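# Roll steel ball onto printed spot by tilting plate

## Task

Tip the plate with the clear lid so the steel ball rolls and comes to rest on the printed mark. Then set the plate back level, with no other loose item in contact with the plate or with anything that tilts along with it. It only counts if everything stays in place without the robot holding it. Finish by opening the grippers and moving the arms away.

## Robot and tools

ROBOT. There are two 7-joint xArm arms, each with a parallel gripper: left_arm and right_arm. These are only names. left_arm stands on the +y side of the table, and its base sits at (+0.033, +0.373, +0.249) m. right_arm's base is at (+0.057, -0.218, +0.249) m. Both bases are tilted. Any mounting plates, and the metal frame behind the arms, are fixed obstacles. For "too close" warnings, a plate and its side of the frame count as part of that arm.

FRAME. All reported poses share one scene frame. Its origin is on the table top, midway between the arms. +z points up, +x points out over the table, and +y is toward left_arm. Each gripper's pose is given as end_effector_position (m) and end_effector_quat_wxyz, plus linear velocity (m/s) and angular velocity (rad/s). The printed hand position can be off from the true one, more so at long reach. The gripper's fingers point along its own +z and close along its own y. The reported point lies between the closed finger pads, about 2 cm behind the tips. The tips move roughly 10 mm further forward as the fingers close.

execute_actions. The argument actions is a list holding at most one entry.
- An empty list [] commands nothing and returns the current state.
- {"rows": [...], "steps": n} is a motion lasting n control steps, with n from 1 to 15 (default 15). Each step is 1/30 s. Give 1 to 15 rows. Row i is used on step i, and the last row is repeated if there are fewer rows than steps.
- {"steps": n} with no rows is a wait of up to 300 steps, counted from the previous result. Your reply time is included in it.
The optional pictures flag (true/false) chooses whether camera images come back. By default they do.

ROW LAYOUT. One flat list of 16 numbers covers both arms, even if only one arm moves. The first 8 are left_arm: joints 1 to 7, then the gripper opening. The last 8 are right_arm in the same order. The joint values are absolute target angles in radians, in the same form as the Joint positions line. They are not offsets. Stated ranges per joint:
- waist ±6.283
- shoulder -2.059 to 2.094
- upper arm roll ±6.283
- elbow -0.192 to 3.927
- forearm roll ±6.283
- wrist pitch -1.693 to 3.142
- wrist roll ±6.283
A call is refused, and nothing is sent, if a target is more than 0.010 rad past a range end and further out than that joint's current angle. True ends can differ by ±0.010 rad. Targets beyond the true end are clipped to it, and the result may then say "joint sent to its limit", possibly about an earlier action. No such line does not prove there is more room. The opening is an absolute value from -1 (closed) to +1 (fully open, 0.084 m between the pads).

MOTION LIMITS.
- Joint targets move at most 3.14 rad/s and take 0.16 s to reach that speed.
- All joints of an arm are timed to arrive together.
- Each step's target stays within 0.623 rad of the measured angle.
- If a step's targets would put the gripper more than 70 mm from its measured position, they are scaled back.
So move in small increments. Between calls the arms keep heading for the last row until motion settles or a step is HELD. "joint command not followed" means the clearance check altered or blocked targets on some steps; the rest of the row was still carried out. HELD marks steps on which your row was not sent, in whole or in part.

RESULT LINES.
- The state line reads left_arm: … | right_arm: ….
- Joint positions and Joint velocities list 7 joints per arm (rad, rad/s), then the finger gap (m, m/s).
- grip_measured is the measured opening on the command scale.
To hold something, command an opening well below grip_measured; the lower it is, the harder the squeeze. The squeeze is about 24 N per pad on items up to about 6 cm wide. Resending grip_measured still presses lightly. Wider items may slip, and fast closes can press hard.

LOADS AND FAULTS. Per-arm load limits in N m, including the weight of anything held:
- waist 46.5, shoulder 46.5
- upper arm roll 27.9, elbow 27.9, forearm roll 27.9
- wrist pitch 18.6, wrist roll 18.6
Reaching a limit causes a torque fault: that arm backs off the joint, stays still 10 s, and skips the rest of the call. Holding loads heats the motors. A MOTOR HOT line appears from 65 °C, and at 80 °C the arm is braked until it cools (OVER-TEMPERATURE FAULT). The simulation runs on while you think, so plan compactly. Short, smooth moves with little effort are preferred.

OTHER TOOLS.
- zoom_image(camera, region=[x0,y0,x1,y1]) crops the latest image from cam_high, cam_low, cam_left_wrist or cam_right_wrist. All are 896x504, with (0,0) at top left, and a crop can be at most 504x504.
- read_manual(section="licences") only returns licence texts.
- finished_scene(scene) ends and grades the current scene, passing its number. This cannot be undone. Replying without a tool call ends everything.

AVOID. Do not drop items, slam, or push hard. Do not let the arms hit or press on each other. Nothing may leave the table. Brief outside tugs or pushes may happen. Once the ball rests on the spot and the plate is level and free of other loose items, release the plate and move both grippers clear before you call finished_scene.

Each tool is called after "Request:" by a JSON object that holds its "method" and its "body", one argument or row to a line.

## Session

Request:
{"method": "execute_actions", "body": {
  "actions": []
}}

Scene clock: 0.00 s of 4800.00 s.
left_arm: end_effector_position=(+0.4045, +0.2053, +0.3544) grip_measured=+1.00 end_effector_quat_wxyz=(+0.084, -0.534, +0.841, +0.012) end_effector_velocity=(-0.000, -0.000, +0.000) end_effector_angular_velocity=(-0.000, -0.001, -0.003) | right_arm: end_effector_position=(+0.2668, -0.0345, +0.3179) grip_measured=+1.00 end_effector_quat_wxyz=(-0.061, +0.913, +0.119, -0.386) end_effector_velocity=(+0.000, -0.000, -0.000) end_effector_angular_velocity=(+0.000, -0.000, -0.001)
Joint positions: left_arm=[-0.82   0.577 -0.157  1.13   0.886  1.402  0.475  0.084] | right_arm=[ 0.797  0.767  0.033  1.148 -0.026  1.327  0.858  0.084]
Joint velocities: left_arm=[-0.001  0.    -0.001  0.     0.001 -0.     0.001 -0.   ] | right_arm=[-0.001 -0.     0.     0.    -0.001 -0.    -0.     0.   ]

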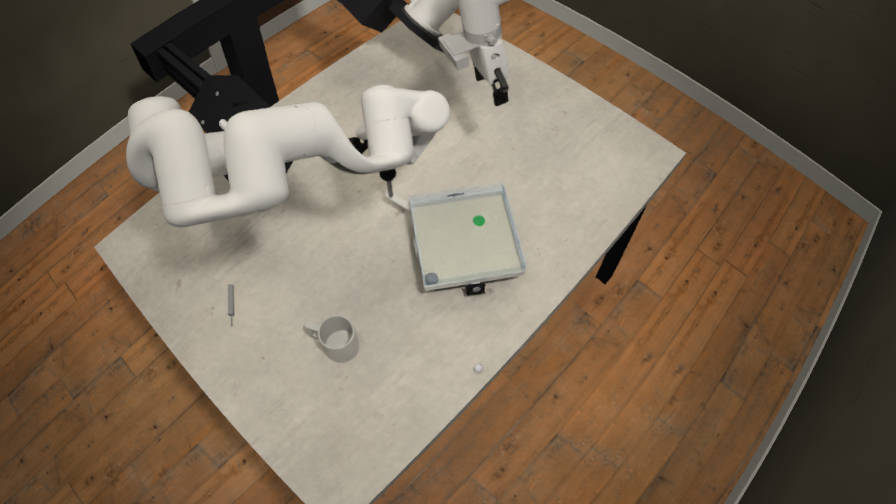

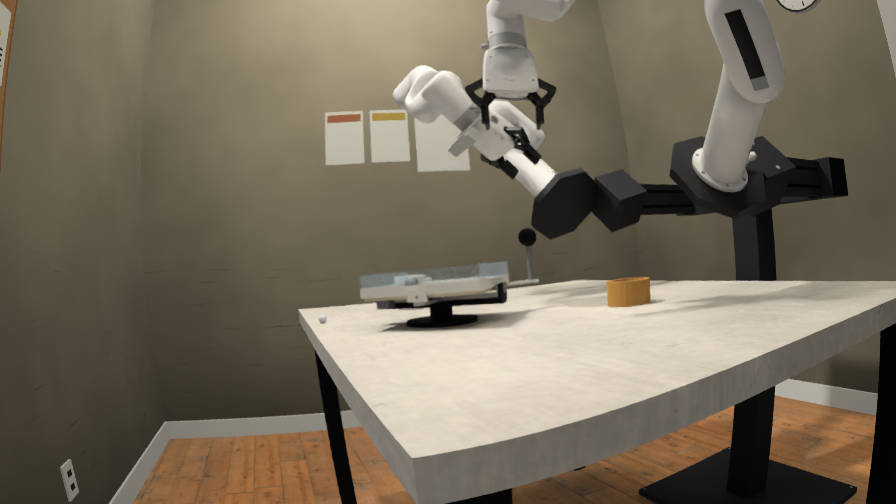

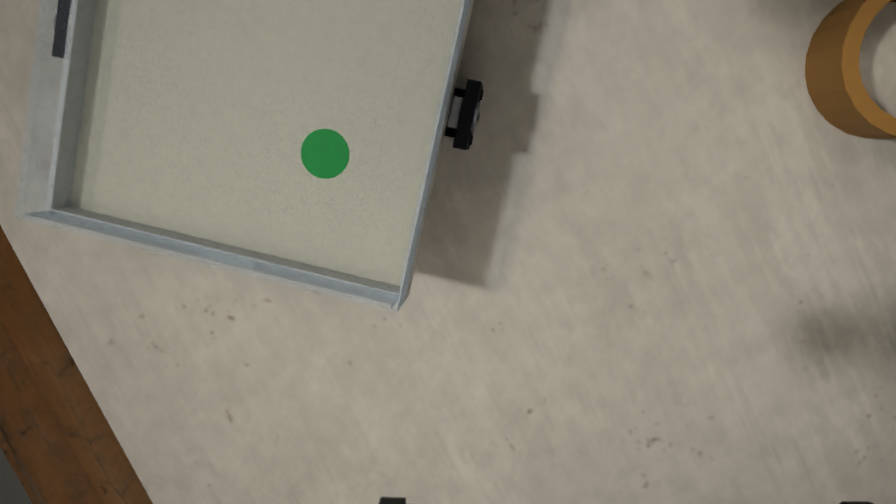

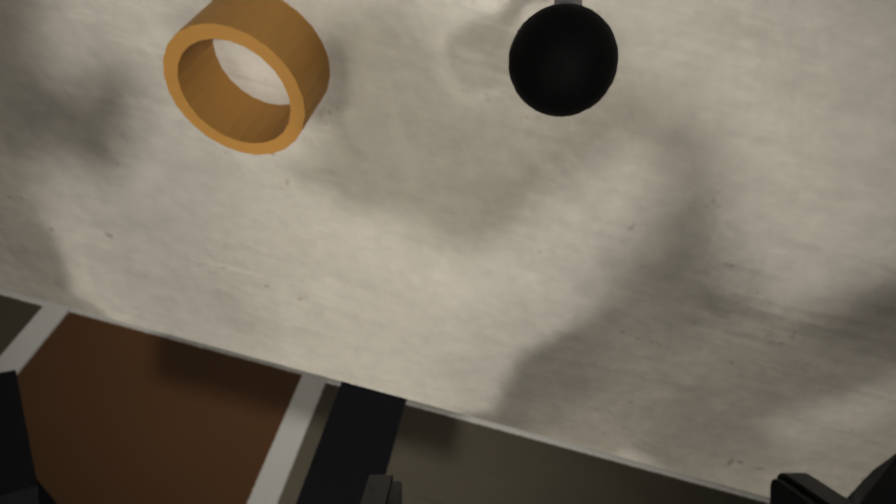

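Request:
{"method": "execute_actions", "body": {
  "actions": [
    {"rows":[[-0.88,0.69,-0.10,1.35,0.80,1.437,0.37,1,0.878,0.779,0.02,1.074,-0.27,1.20,1.09,1]],"steps":10}
  ],
  "pictures": false
}}

Request:
{"method": "execute_actions", "body": {
  "actions": [
    {"rows":[[-0.94,0.81,-0.05,1.565,0.71,1.47,0.265,1,0.96,0.79,0.01,1.0,-0.52,1.07,1.32,1]],"steps":10}
  ],
  "pictures": false
}}

Request:
{"method": "execute_actions", "body": {
  "actions": [
    {"rows":[[-1.003,0.928,0,1.782,0.619,1.506,0.16,1,1.040,0.804,0,0.926,-0.765,0.94,1.556,1]],"steps":15}
  ],
  "pictures": false
}}

Request:
{"method": "execute_actions", "body": {
  "actions": [
    {"steps":15}
  ]
}}

Scene clock: 120.33 s of 4800.00 s.
left_arm: end_effector_position=(+0.4256, +0.1712, +0.3779) grip_measured=+1.00 end_effector_quat_wxyz=(+0.057, -0.611, +0.790, +0.008) end_effector_velocity=(+0.013, -0.031, +0.017) end_effector_angular_velocity=(-0.022, +0.043, +0.193) | right_arm: end_effector_position=(+0.2748, -0.0344, +0.2822) grip_measured=+1.00 end_effector_quat_wxyz=(+0.000, +0.958, +0.091, -0.270) end_effector_velocity=(+0.037, +0.006, -0.033) end_effector_angular_velocity=(-0.078, -0.322, -0.102)
Joint positions: left_arm=[-0.876  0.681 -0.106  1.332  0.808  1.433  0.38   0.084] | right_arm=[ 0.872  0.779  0.024  1.078 -0.247  1.213  1.067  0.084]
Joint velocities: left_arm=[-0.06   0.112  0.058  0.196 -0.092  0.044 -0.111 -0.   ] | right_arm=[ 0.077  0.001 -0.035 -0.056 -0.269 -0.147  0.263  0.   ]
Steps of this call (steps 1 to 90: nothing new was sent; then 117.00 s passed at rest; steps 91 to 100: all 10 steps of this action). Readings (joint positions):
91: left_arm=[-0.820 0.577 -0.157 1.130 0.886 1.402 0.475] | right_arm=[0.797 0.767 0.033 1.148 -0.026 1.327 0.859]
92: left_arm=[-0.822 0.579 -0.155 1.135 0.884 1.403 0.473] | right_arm=[0.799 0.767 0.032 1.147 -0.031 1.324 0.864]
94: left_arm=[-0.833 0.602 -0.143 1.178 0.866 1.411 0.450] | right_arm=[0.813 0.769 0.028 1.135 -0.077 1.299 0.909]
98: left_arm=[-0.869 0.669 -0.111 1.310 0.817 1.429 0.391] | right_arm=[0.863 0.778 0.025 1.087 -0.219 1.227 1.041]
100: the state above

Scene clock: 120.67 s of 4800.00 s.
left_arm: end_effector_position=(+0.4382, +0.1322, +0.4014) grip_measured=+1.00 end_effector_quat_wxyz=(-0.029, +0.681, -0.732, -0.006) end_effector_velocity=(+0.008, -0.034, +0.019) end_effector_angular_velocity=(-0.030, +0.040, +0.185) | right_arm: end_effector_position=(+0.2894, -0.0240, +0.2598) grip_measured=+1.00 end_effector_quat_wxyz=(+0.022, +0.988, +0.070, -0.134) end_effector_velocity=(+0.032, +0.017, -0.017) end_effector_angular_velocity=(+0.025, -0.311, -0.078)
Joint positions: left_arm=[-0.936  0.8   -0.056  1.546  0.718  1.466  0.275  0.084] | right_arm=[ 0.954  0.79   0.014  1.005 -0.495  1.083  1.296  0.084]
Joint velocities: left_arm=[-0.059  0.117  0.054  0.204 -0.095  0.041 -0.112 -0.   ] | right_arm=[ 0.083  0.005 -0.035 -0.065 -0.286 -0.154  0.272  0.   ]
Steps of this call (steps 1 to 10: all 10 steps of this action). Readings (joint positions):
1: left_arm=[-0.877 0.684 -0.104 1.338 0.805 1.435 0.376] | right_arm=[0.874 0.779 0.022 1.077 -0.254 1.208 1.075]
2: left_arm=[-0.879 0.688 -0.101 1.346 0.801 1.437 0.372] | right_arm=[0.877 0.779 0.021 1.076 -0.265 1.203 1.085]
4: left_arm=[-0.892 0.715 -0.088 1.394 0.780 1.445 0.347] | right_arm=[0.891 0.780 0.016 1.063 -0.316 1.175 1.134]
8: left_arm=[-0.929 0.788 -0.061 1.525 0.728 1.463 0.286] | right_arm=[0.943 0.788 0.014 1.014 -0.466 1.099 1.269]
10: the state above

Scene clock: 121.17 s of 4800.00 s.
left_arm: end_effector_position=(+0.4477, +0.0927, +0.4295) grip_measured=+1.00 end_effector_quat_wxyz=(-0.001, +0.747, -0.665, -0.000) end_effector_velocity=(+0.006, -0.002, +0.002) end_effector_angular_velocity=(-0.006, +0.006, +0.037) | right_arm: end_effector_position=(+0.2975, -0.0026, +0.2500) grip_measured=+1.00 end_effector_quat_wxyz=(+0.000, +0.998, +0.058, -0.002) end_effector_velocity=(+0.000, +0.004, -0.000) end_effector_angular_velocity=(+0.016, -0.033, -0.004)
Joint positions: left_arm=[-1.001  0.926  0.     1.778  0.62   1.506  0.162  0.084] | right_arm=[ 1.038  0.803 -0.001  0.928 -0.761  0.942  1.552  0.084]
Joint velocities: left_arm=[-0.003  0.014  0.014  0.034 -0.014  0.006 -0.016  0.   ] | right_arm=[ 0.011  0.001 -0.002 -0.012 -0.04  -0.023  0.041 -0.   ]
Steps of this call (steps 1 to 15: all 15 steps of this action). Readings (joint positions):
1: left_arm=[-0.938 0.804 -0.054 1.552 0.715 1.468 0.271] | right_arm=[0.956 0.790 0.012 1.004 -0.503 1.079 1.304]
2: left_arm=[-0.939 0.808 -0.051 1.561 0.711 1.470 0.267] | right_arm=[0.958 0.790 0.010 1.002 -0.514 1.073 1.315]
4: left_arm=[-0.952 0.834 -0.038 1.610 0.690 1.479 0.242] | right_arm=[0.973 0.791 0.005 0.989 -0.566 1.045 1.366]
8: left_arm=[-0.992 0.906 -0.011 1.741 0.637 1.498 0.181] | right_arm=[1.024 0.802 0.005 0.940 -0.712 0.968 1.504]
15: the state above

Scene clock: 121.67 s of 4800.00 s.
left_arm: end_effector_position=(+0.4473, +0.0917, +0.4303) grip_measured=+1.00 end_effector_quat_wxyz=(-0.001, +0.748, -0.664, +0.000) end_effector_velocity=(+0.000, -0.001, +0.001) end_effector_angular_velocity=(-0.002, -0.001, -0.001) | right_arm: end_effector_position=(+0.2969, -0.0022, +0.2499) grip_measured=+1.00 end_effector_quat_wxyz=(-0.000, +0.998, +0.058, -0.000) end_effector_velocity=(+0.001, -0.000, -0.000) end_effector_angular_velocity=(-0.000, -0.000, -0.001)
Joint positions: left_arm=[-1.003  0.928  0.     1.782  0.619  1.506  0.16   0.084] | right_arm=[ 1.04   0.804 -0.     0.926 -0.765  0.94   1.556  0.084]
Joint velocities: left_arm=[-0.001  0.001  0.     0.002  0.    -0.001  0.001  0.   ] | right_arm=[-0.    -0.    -0.001  0.001 -0.     0.001  0.001  0.   ]
Steps of this call (steps 1 to 15: the robot went on to your last target). Readings (joint positions):
1: left_arm=[-1.002 0.926 0.000 1.779 0.620 1.506 0.161] | right_arm=[1.039 0.804 -0.001 0.927 -0.762 0.941 1.553]
2: left_arm=[-1.002 0.927 0.000 1.780 0.620 1.506 0.161] | right_arm=[1.039 0.804 -0.001 0.927 -0.763 0.941 1.554]
4: left_arm=[-1.002 0.927 0.000 1.781 0.619 1.506 0.160] | right_arm=[1.039 0.804 -0.000 0.927 -0.764 0.941 1.555]
8: left_arm=[-1.003 0.928 -0.000 1.782 0.619 1.506 0.160] | right_arm=[1.040 0.804 -0.000 0.926 -0.765 0.940 1.556]
15: the state above
All arms were judged still, so your last target was given up. Only a new action makes them travel on or press farther. Fingers that are still opening or closing keep moving.

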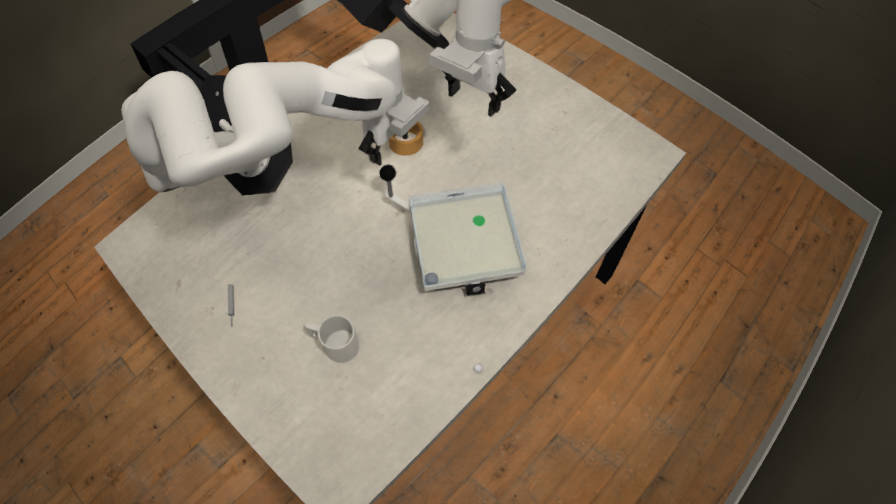

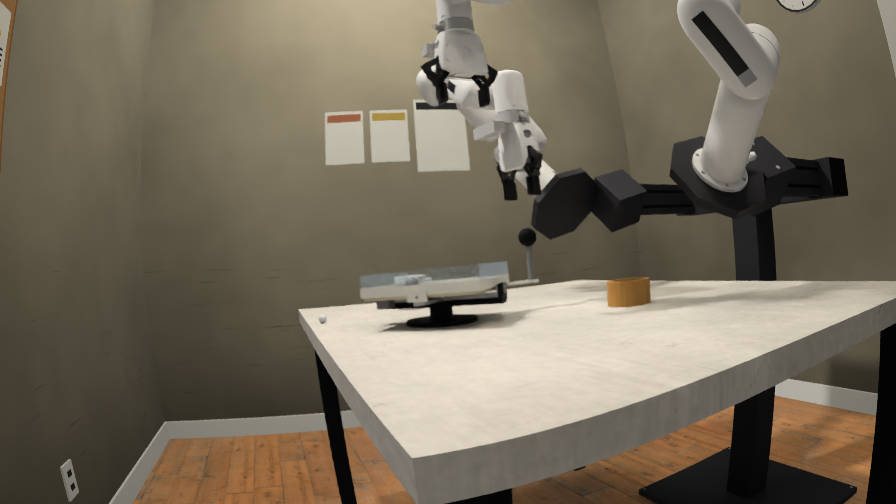

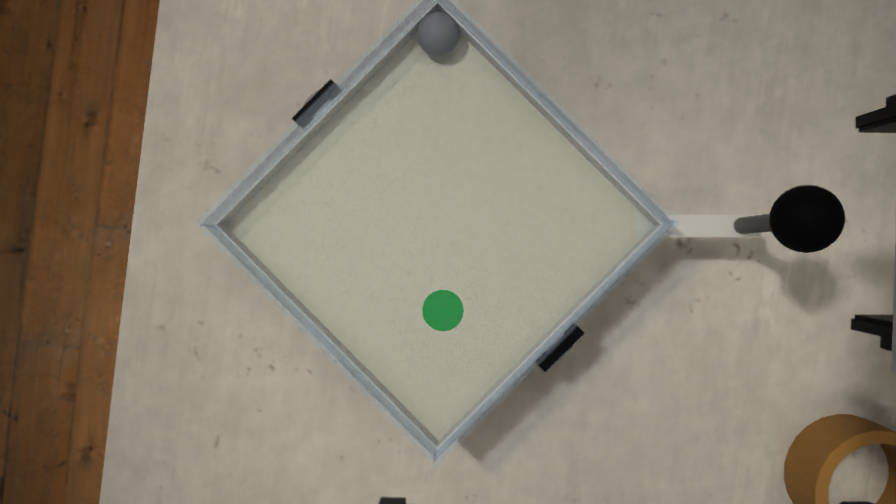

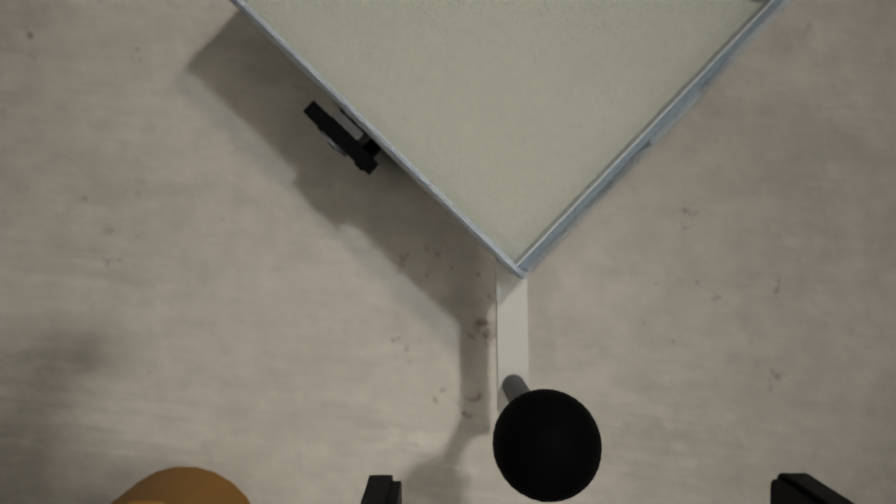

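Request:
{"method": "execute_actions", "body": {
  "actions": [
    {"rows":[[-1.003,0.928,0,1.782,0.619,1.506,0.16,1,0.956,0.8835,0,0.926,-0.8975,0.8875,1.633,1]],"steps":15}
  ]
}}

Scene clock: 147.70 s of 4800.00 s.
left_arm: end_effector_position=(+0.4473, +0.0917, +0.4303) grip_measured=+1.00 end_effector_quat_wxyz=(-0.001, +0.748, -0.664, +0.000) end_effector_velocity=(+0.001, +0.000, -0.000) end_effector_angular_velocity=(+0.001, -0.001, -0.001) | right_arm: end_effector_position=(+0.3011, -0.0016, +0.2075) grip_measured=+1.00 end_effector_quat_wxyz=(+0.002, +0.998, +0.056, +0.003) end_effector_velocity=(+0.001, -0.003, -0.007) end_effector_angular_velocity=(-0.006, +0.002, -0.004)
Joint positions: left_arm=[-1.003  0.928 -0.     1.782  0.619  1.506  0.16   0.084] | right_arm=[ 0.957  0.882  0.001  0.927 -0.896  0.888  1.632  0.084]
Joint velocities: left_arm=[ 0.    -0.     0.    -0.     0.002  0.     0.001 -0.   ] | right_arm=[-0.01   0.009 -0.005 -0.003 -0.015 -0.005  0.01  -0.   ]
Steps of this call (steps 1 to 90: nothing new was sent; then 22.53 s passed at rest; steps 91 to 105: all 15 steps of this action). Readings (joint positions):
91: left_arm=[-1.003 0.928 0.000 1.782 0.619 1.506 0.160] | right_arm=[1.040 0.804 0.000 0.926 -0.765 0.940 1.556]
92: left_arm=[-1.003 0.928 0.000 1.782 0.619 1.506 0.160] | right_arm=[1.037 0.806 0.001 0.926 -0.771 0.938 1.560]
94: left_arm=[-1.003 0.928 0.000 1.782 0.619 1.506 0.160] | right_arm=[1.014 0.828 0.004 0.929 -0.810 0.921 1.583]
98: left_arm=[-1.003 0.928 0.000 1.782 0.619 1.506 0.160] | right_arm=[0.966 0.875 -0.004 0.923 -0.878 0.896 1.621]
105: the state above

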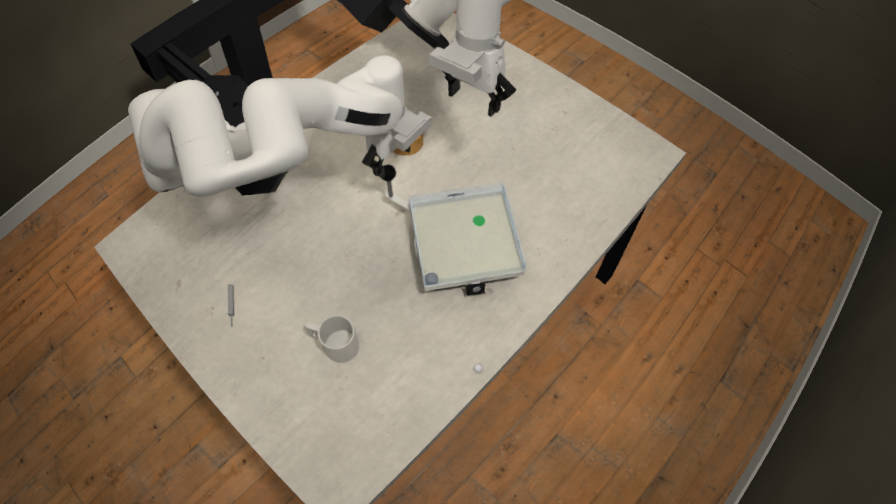

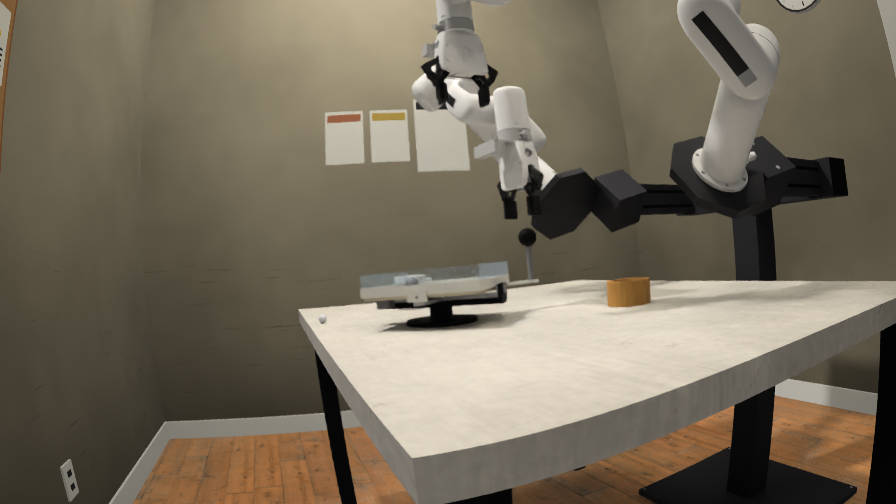

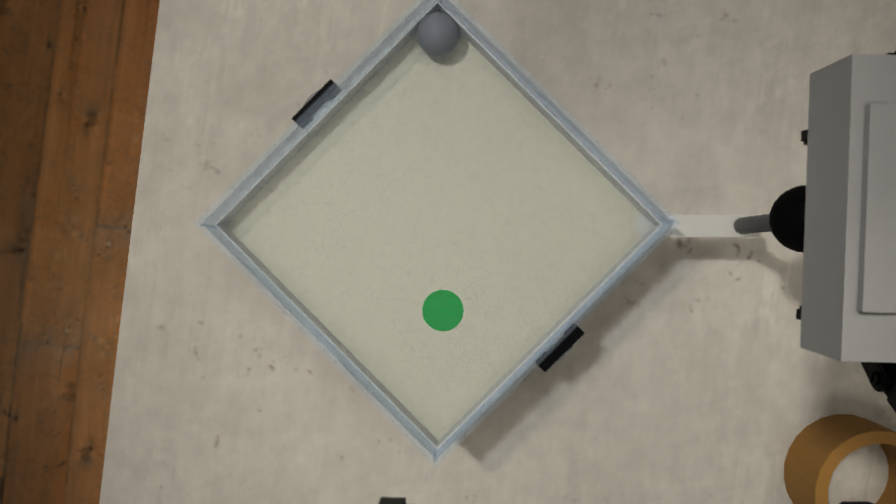

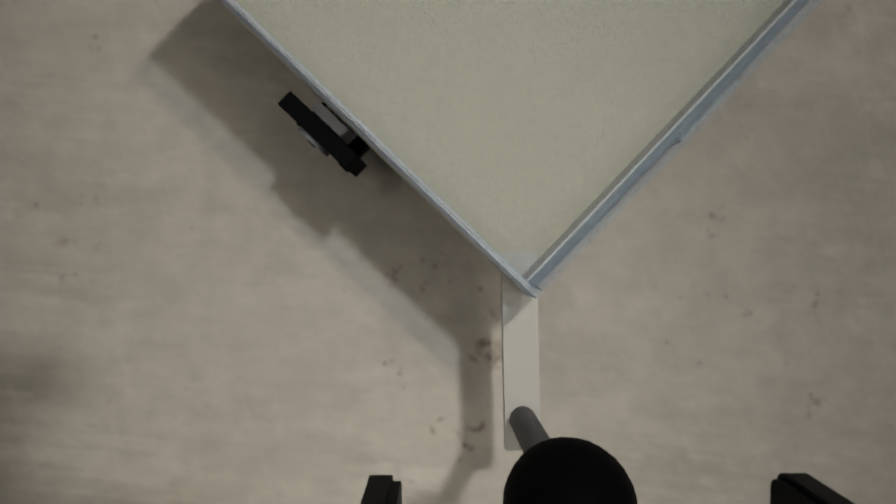

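Request:
{"method": "execute_actions", "body": {
  "actions": [
    {"rows":[[-1.003,0.928,0,1.782,0.619,1.506,0.16,1,0.8715,0.963,0,0.926,-1.03,0.835,1.71,1]],"steps":15}
  ],
  "pictures": false
}}

Request:
{"method": "execute_actions", "body": {
  "actions": [
    {"steps":10}
  ]
}}

Scene clock: 158.93 s of 4800.00 s.
left_arm: end_effector_position=(+0.4473, +0.0917, +0.4303) grip_measured=+1.00 end_effector_quat_wxyz=(-0.001, +0.748, -0.664, +0.000) end_effector_velocity=(-0.000, +0.000, +0.000) end_effector_angular_velocity=(+0.002, -0.001, -0.001) | right_arm: end_effector_position=(+0.2967, -0.0020, +0.1649) grip_measured=+1.00 end_effector_quat_wxyz=(-0.001, +0.998, +0.058, -0.000) end_effector_velocity=(-0.001, -0.002, -0.007) end_effector_angular_velocity=(-0.004, +0.004, -0.003)
Joint positions: left_arm=[-1.003  0.928 -0.     1.782  0.619  1.506  0.16   0.084] | right_arm=[ 0.873  0.962  0.001  0.927 -1.028  0.835  1.709  0.084]
Joint velocities: left_arm=[-0.001  0.    -0.     0.     0.001  0.002  0.    -0.   ] | right_arm=[-0.009  0.009 -0.005 -0.003 -0.013 -0.006  0.009 -0.   ]
Steps of this call (steps 1 to 15: the robot went on to your last target; steps 16 to 90: nothing new was sent; then 7.73 s passed at rest; steps 91 to 105: all 15 steps of this action). Readings (joint positions):
91: left_arm=[-1.003 0.928 0.000 1.782 0.619 1.506 0.160] | right_arm=[0.956 0.884 0.000 0.926 -0.898 0.887 1.633]
92: left_arm=[-1.003 0.928 0.000 1.782 0.619 1.506 0.160] | right_arm=[0.953 0.886 0.001 0.926 -0.903 0.885 1.637]
94: left_arm=[-1.003 0.928 -0.000 1.782 0.619 1.506 0.160] | right_arm=[0.929 0.908 0.004 0.929 -0.943 0.868 1.660]
98: left_arm=[-1.003 0.928 0.000 1.782 0.619 1.506 0.160] | right_arm=[0.881 0.954 -0.004 0.922 -1.011 0.844 1.698]
105: the state above

Scene clock: 159.27 s of 4800.00 s.
left_arm: end_effector_position=(+0.4473, +0.0917, +0.4303) grip_measured=+1.00 end_effector_quat_wxyz=(-0.001, +0.748, -0.664, +0.000) end_effector_velocity=(+0.000, +0.000, -0.000) end_effector_angular_velocity=(+0.001, -0.002, -0.000) | right_arm: end_effector_position=(+0.2965, -0.0025, +0.1640) grip_measured=+1.00 end_effector_quat_wxyz=(-0.000, +0.998, +0.058, -0.001) end_effector_velocity=(+0.000, -0.000, -0.001) end_effector_angular_velocity=(-0.001, +0.001, -0.001)
Joint positions: left_arm=[-1.003  0.928 -0.     1.782  0.619  1.506  0.16   0.084] | right_arm=[ 0.872  0.963  0.     0.926 -1.03   0.835  1.71   0.084]
Joint velocities: left_arm=[ 0.     0.     0.    -0.     0.002  0.     0.    -0.   ] | right_arm=[-0.001  0.001 -0.001  0.    -0.    -0.     0.001 -0.   ]
Steps of this call (steps 1 to 10: the robot went on to your last target). Readings (joint positions):
1: left_arm=[-1.003 0.928 0.000 1.782 0.619 1.506 0.160] | right_arm=[0.873 0.962 0.001 0.926 -1.029 0.835 1.709]
2: left_arm=[-1.003 0.928 0.000 1.782 0.619 1.506 0.160] | right_arm=[0.872 0.962 0.000 0.926 -1.029 0.835 1.710]
4: left_arm=[-1.003 0.928 0.000 1.782 0.619 1.506 0.160] | right_arm=[0.872 0.962 0.000 0.926 -1.030 0.835 1.710]
8: left_arm=[-1.003 0.928 0.000 1.782 0.619 1.506 0.160] | right_arm=[0.872 0.963 0.000 0.926 -1.030 0.835 1.710]
10: the state above

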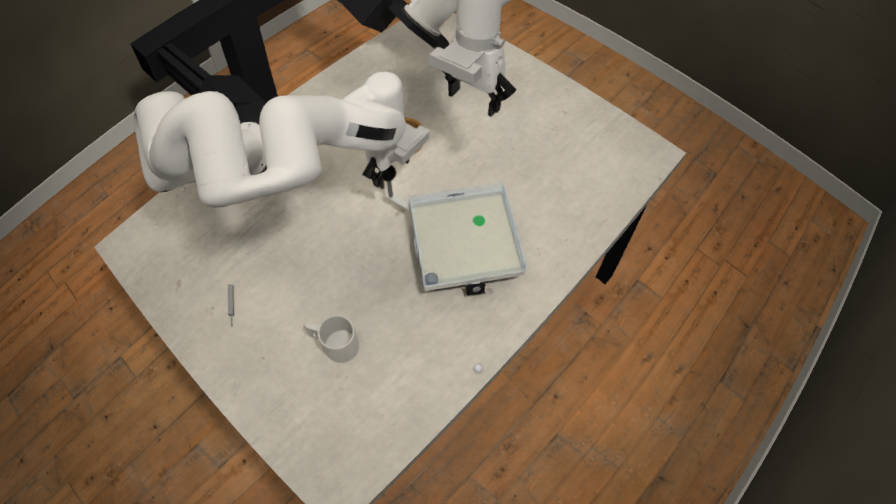

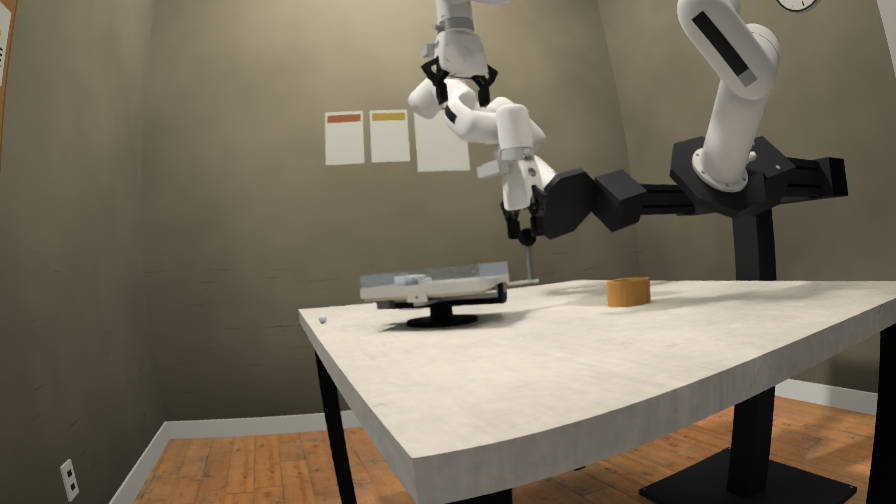

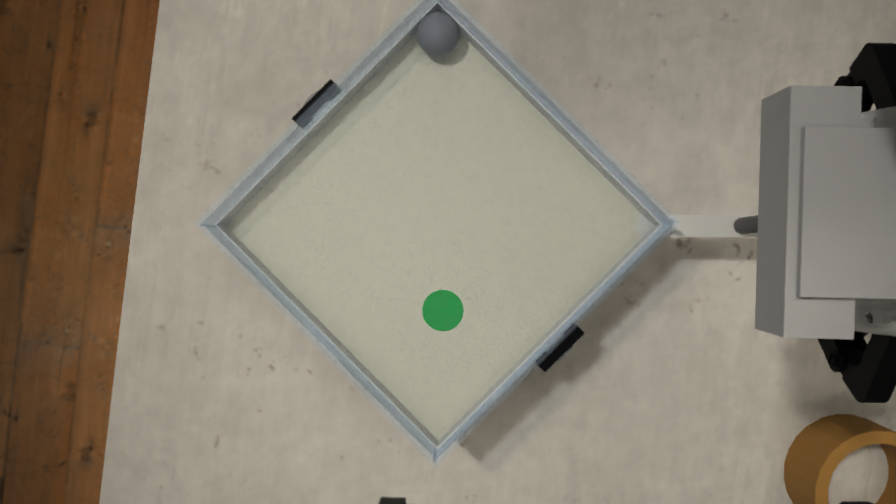

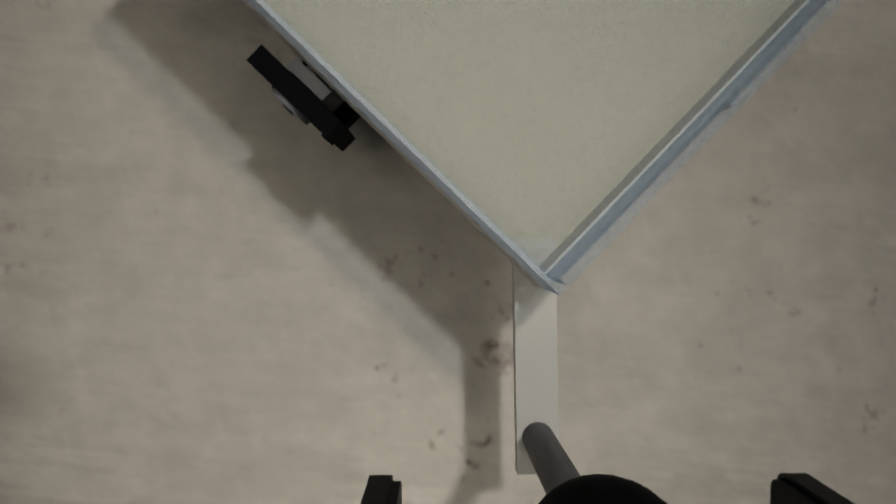

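Request:
{"method": "zoom_image", "body": {
  "camera": "cam_low",
  "region": [470,170,590,290]
}}

Region (470, 170, 590, 290) of cam_low's 896x504 image, scaled by 4.200, with more detail than that image has.

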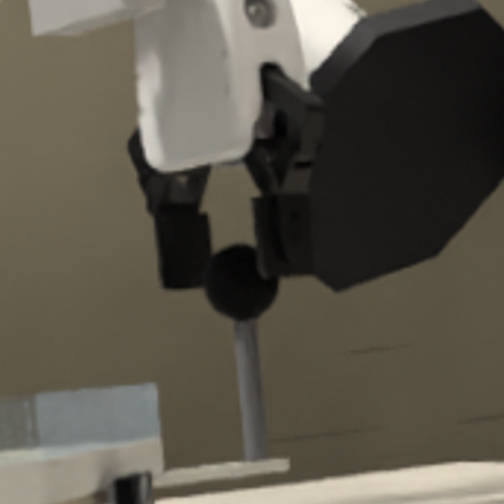

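Request:
{"method": "execute_actions", "body": {
  "actions": [
    {"rows":[[-1.003,0.928,0,1.782,0.619,1.506,0.16,1,0.850,0.9834,0,0.926,-1.064,0.822,1.730,1]],"steps":15}
  ]
}}

Request:
{"method": "zoom_image", "body": {
  "camera": "cam_low",
  "region": [470,170,590,290]
}}

Scene clock: 184.83 s of 4800.00 s.
left_arm: end_effector_position=(+0.4473, +0.0917, +0.4303) grip_measured=+1.00 end_effector_quat_wxyz=(-0.001, +0.748, -0.664, +0.000) end_effector_velocity=(-0.000, -0.000, +0.001) end_effector_angular_velocity=(-0.002, +0.000, +0.001) | right_arm: end_effector_position=(+0.2939, -0.0026, +0.1535) grip_measured=+1.00 end_effector_quat_wxyz=(-0.002, +0.998, +0.059, -0.002) end_effector_velocity=(-0.000, -0.000, -0.001) end_effector_angular_velocity=(-0.000, -0.001, +0.002)
Joint positions: left_arm=[-1.003  0.928  0.     1.782  0.619  1.506  0.16   0.084] | right_arm=[ 0.85   0.983  0.     0.926 -1.064  0.822  1.73   0.084]
Joint velocities: left_arm=[-0.    -0.    -0.001  0.001 -0.001 -0.001 -0.001 -0.   ] | right_arm=[-0.001  0.002 -0.    -0.001 -0.005 -0.001  0.002 -0.   ]
Steps of this call (steps 1 to 15: the robot went on to your last target; steps 16 to 90: nothing new was sent; then 22.07 s passed at rest; steps 91 to 105: all 15 steps of this action). Readings (joint positions):
91: left_arm=[-1.003 0.928 -0.000 1.782 0.619 1.506 0.160] | right_arm=[0.871 0.963 0.000 0.926 -1.030 0.835 1.710]
92: left_arm=[-1.003 0.928 -0.000 1.782 0.619 1.506 0.160] | right_arm=[0.869 0.965 0.001 0.926 -1.034 0.833 1.713]
94: left_arm=[-1.003 0.928 -0.000 1.782 0.619 1.506 0.160] | right_arm=[0.861 0.973 0.001 0.927 -1.048 0.828 1.720]
98: left_arm=[-1.003 0.928 -0.000 1.782 0.619 1.506 0.160] | right_arm=[0.852 0.982 -0.001 0.925 -1.060 0.824 1.728]
105: the state above

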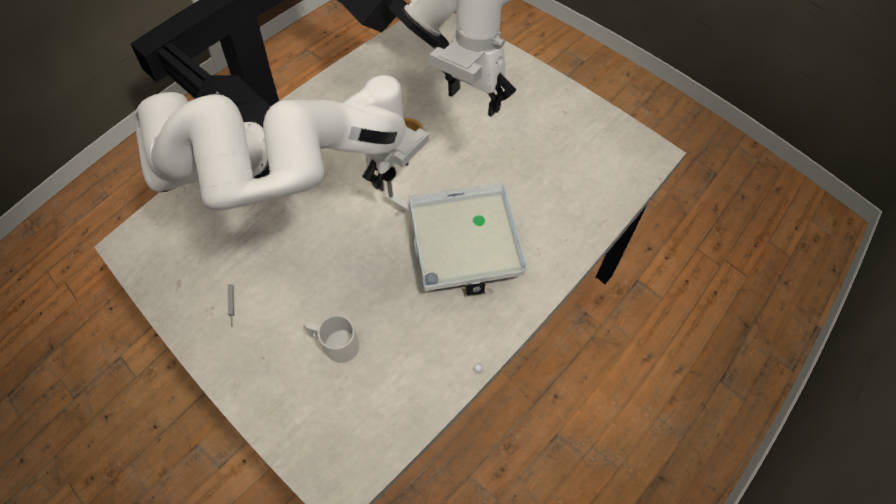

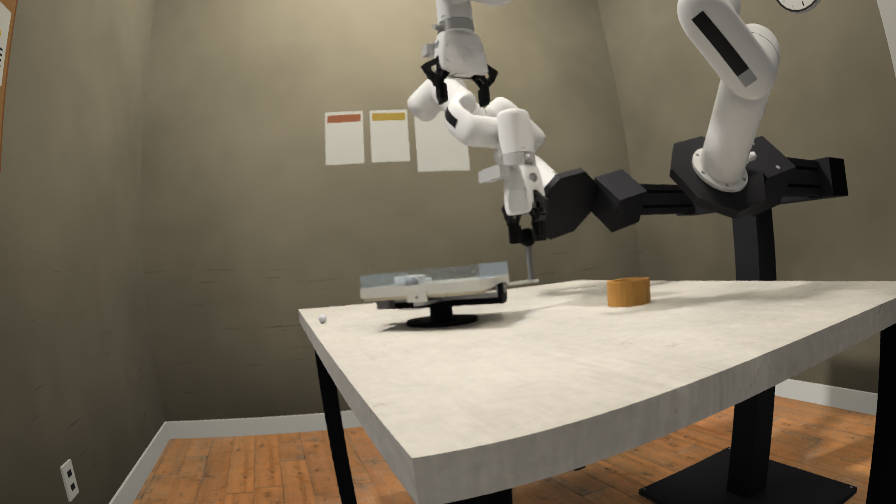

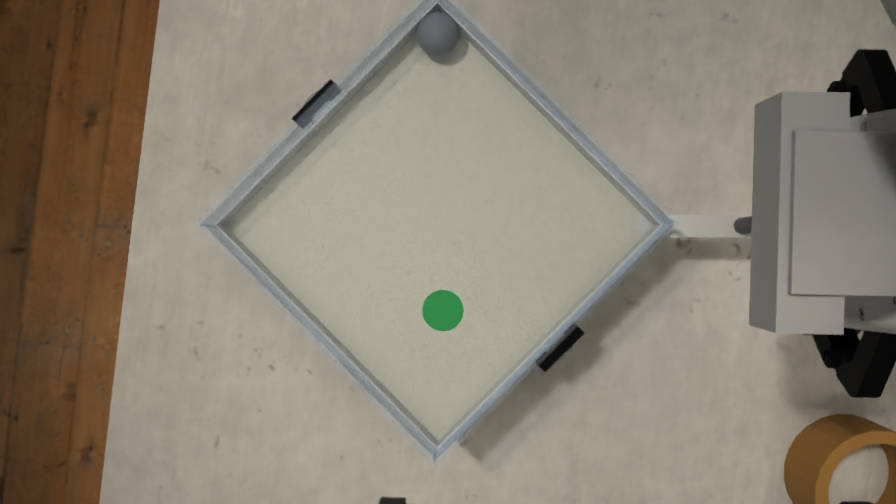

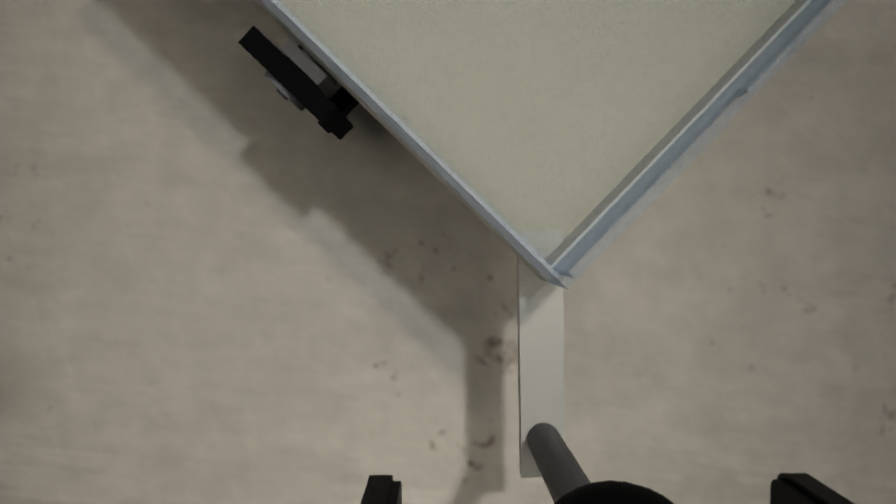

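Region (470, 170, 590, 290) of cam_low's 896x504 image, scaled by 4.200, with more detail than that image has.

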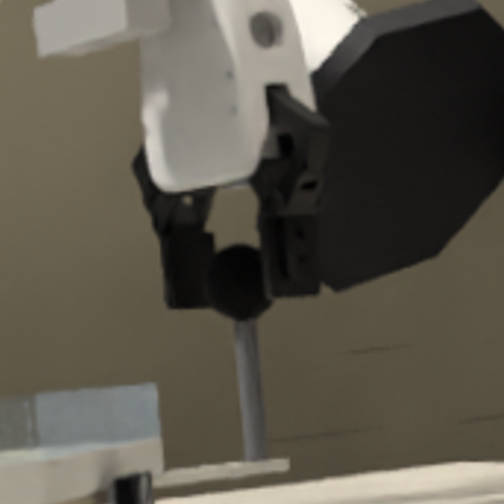

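Request:
{"method": "execute_actions", "body": {
  "actions": [
    {"rows":[[-1.003,0.928,0,1.782,0.619,1.506,0.16,0.8,0.850,0.9834,0,0.926,-1.064,0.822,1.730,0.8],[-1.003,0.928,0,1.782,0.619,1.506,0.16,1,0.850,0.9834,0,0.926,-1.064,0.822,1.730,0.6],[-1.003,0.928,0,1.782,0.619,1.506,0.16,1,0.850,0.9834,0,0.926,-1.064,0.822,1.730,0.45],[-1.003,0.928,0,1.782,0.619,1.506,0.16,1,0.850,0.9834,0,0.926,-1.064,0.822,1.730,0.3],[-1.003,0.928,0,1.782,0.619,1.506,0.16,1,0.850,0.9834,0,0.926,-1.064,0.822,1.730,0.2],[-1.003,0.928,0,1.782,0.619,1.506,0.16,1,0.850,0.9834,0,0.926,-1.064,0.822,1.730,0.1],[-1.003,0.928,0,1.782,0.619,1.506,0.16,1,0.850,0.9834,0,0.926,-1.064,0.822,1.730,0.05],[-1.003,0.928,0,1.782,0.619,1.506,0.16,1,0.850,0.9834,0,0.926,-1.064,0.822,1.730,0.0],[-1.003,0.928,0,1.782,0.619,1.506,0.16,1,0.850,0.9834,0,0.926,-1.064,0.822,1.730,-0.05],[-1.003,0.928,0,1.782,0.619,1.506,0.16,1,0.850,0.9834,0,0.926,-1.064,0.822,1.730,-0.1],[-1.003,0.928,0,1.782,0.619,1.506,0.16,1,0.850,0.9834,0,0.926,-1.064,0.822,1.730,-0.15],[-1.003,0.928,0,1.782,0.619,1.506,0.16,1,0.850,0.9834,0,0.926,-1.064,0.822,1.730,-0.2]],"steps":15}
  ],
  "pictures": false
}}

Request:
{"method": "execute_actions", "body": {
  "actions": [
    {"steps":20}
  ]
}}

Scene clock: 217.90 s of 4800.00 s.
left_arm: end_effector_position=(+0.4473, +0.0917, +0.4303) grip_measured=+1.00 end_effector_quat_wxyz=(-0.001, +0.748, -0.664, +0.000) end_effector_velocity=(-0.000, -0.000, -0.000) end_effector_angular_velocity=(-0.000, +0.001, +0.000) | right_arm: end_effector_position=(+0.2931, -0.0040, +0.1524) grip_measured=-0.12 end_effector_quat_wxyz=(-0.000, +0.998, +0.059, -0.003) end_effector_velocity=(+0.001, +0.002, +0.002) end_effector_angular_velocity=(+0.005, -0.002, -0.001)
Joint positions: left_arm=[-1.003  0.928  0.     1.782  0.619  1.506  0.16   0.084] | right_arm=[ 0.85   0.984 -0.001  0.924 -1.064  0.823  1.73   0.039]
Joint velocities: left_arm=[ 0.     0.001 -0.     0.    -0.001 -0.    -0.001  0.   ] | right_arm=[ 0.    -0.001  0.002  0.003 -0.001 -0.001  0.001  0.   ]
Steps of this call (steps 1 to 15: the robot went on to your last target; steps 16 to 90: nothing new was sent; then 29.57 s passed at rest; steps 91 to 105: all 15 steps of this action). Readings (joint positions):
91: left_arm=[-1.003 0.928 -0.000 1.782 0.619 1.506 0.160] | right_arm=[0.850 0.983 0.000 0.926 -1.064 0.822 1.730]
92: left_arm=[-1.003 0.928 -0.000 1.782 0.619 1.506 0.160] | right_arm=[0.850 0.983 0.000 0.926 -1.064 0.822 1.730]
94: left_arm=[-1.003 0.928 0.000 1.782 0.619 1.506 0.160] | right_arm=[0.850 0.983 0.000 0.926 -1.064 0.822 1.730]
98: left_arm=[-1.003 0.928 -0.000 1.782 0.619 1.506 0.160] | right_arm=[0.850 0.983 -0.000 0.926 -1.064 0.823 1.730]
105: the state above

Scene clock: 218.57 s of 4800.00 s.
left_arm: end_effector_position=(+0.4473, +0.0917, +0.4303) grip_measured=+1.00 end_effector_quat_wxyz=(-0.001, +0.748, -0.664, +0.000) end_effector_velocity=(-0.000, -0.000, +0.001) end_effector_angular_velocity=(+0.000, -0.000, -0.001) | right_arm: end_effector_position=(+0.2935, -0.0028, +0.1532) grip_measured=-0.12 end_effector_quat_wxyz=(-0.002, +0.998, +0.059, -0.003) end_effector_velocity=(+0.001, +0.000, -0.000) end_effector_angular_velocity=(+0.001, -0.001, -0.001)
Joint positions: left_arm=[-1.003  0.928  0.     1.782  0.619  1.506  0.16   0.084] | right_arm=[ 0.85   0.984  0.     0.925 -1.064  0.822  1.73   0.039]
Joint velocities: left_arm=[-0.001  0.001 -0.001  0.001  0.     0.002  0.001 -0.   ] | right_arm=[-0.     0.    -0.001  0.001 -0.001 -0.001  0.     0.   ]
Steps of this call (steps 1 to 15: the robot went on to your last target; steps 16 to 20: nothing new was sent). Readings (joint positions):
1: left_arm=[-1.003 0.928 0.000 1.782 0.619 1.506 0.160] | right_arm=[0.850 0.984 -0.001 0.924 -1.064 0.823 1.730]
2: left_arm=[-1.003 0.928 0.000 1.782 0.619 1.506 0.160] | right_arm=[0.850 0.984 -0.001 0.924 -1.064 0.823 1.730]
4: left_arm=[-1.003 0.928 -0.000 1.782 0.619 1.506 0.160] | right_arm=[0.850 0.984 -0.000 0.924 -1.064 0.823 1.730]
8: left_arm=[-1.003 0.928 -0.000 1.782 0.619 1.506 0.160] | right_arm=[0.850 0.984 -0.000 0.925 -1.064 0.823 1.730]
20: the state above
All arms were judged still, so your last target was given up. Only a new action makes them travel on or press farther. Fingers that are still opening or closing keep moving.

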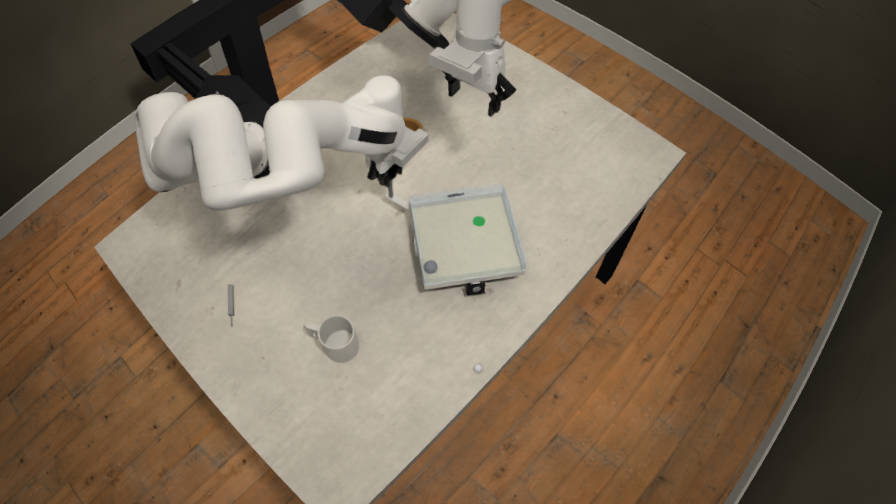

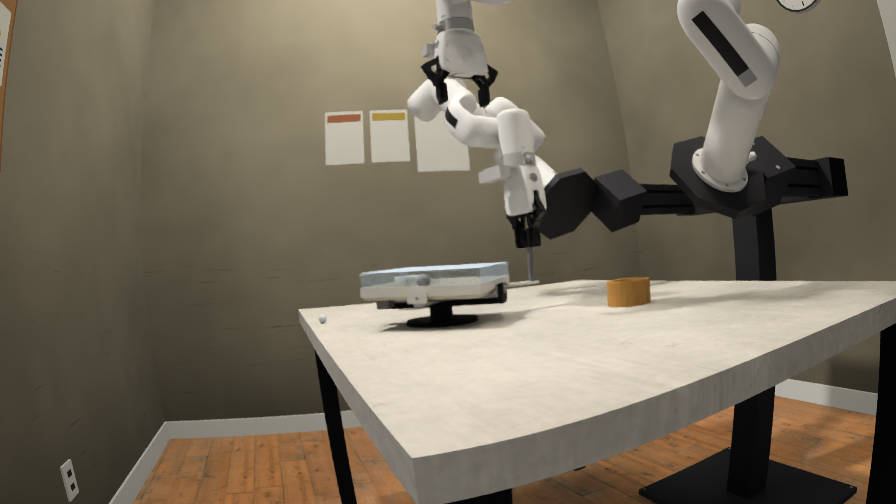

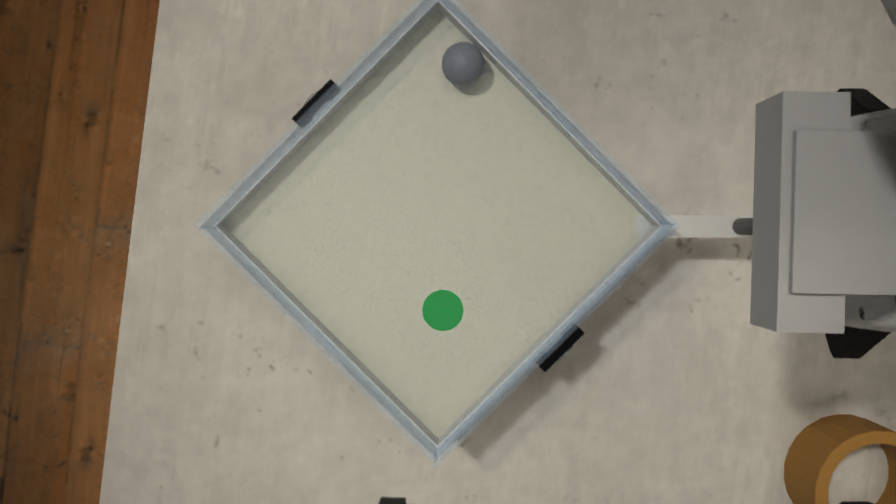

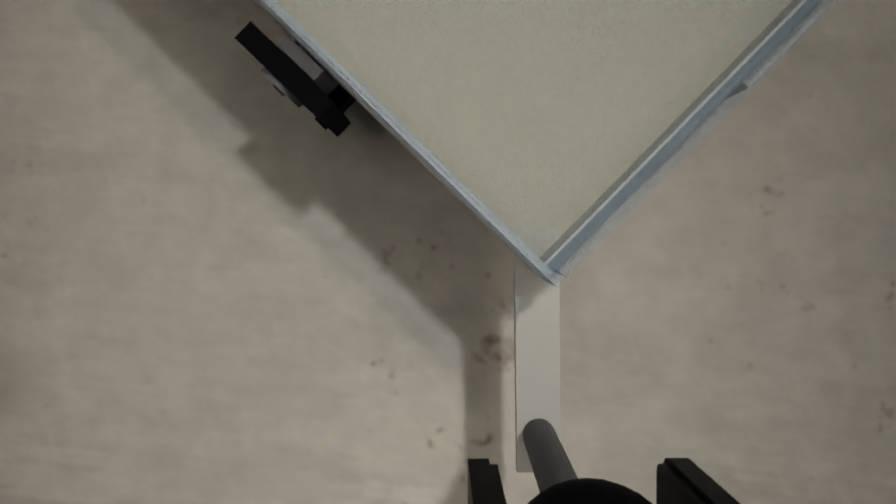

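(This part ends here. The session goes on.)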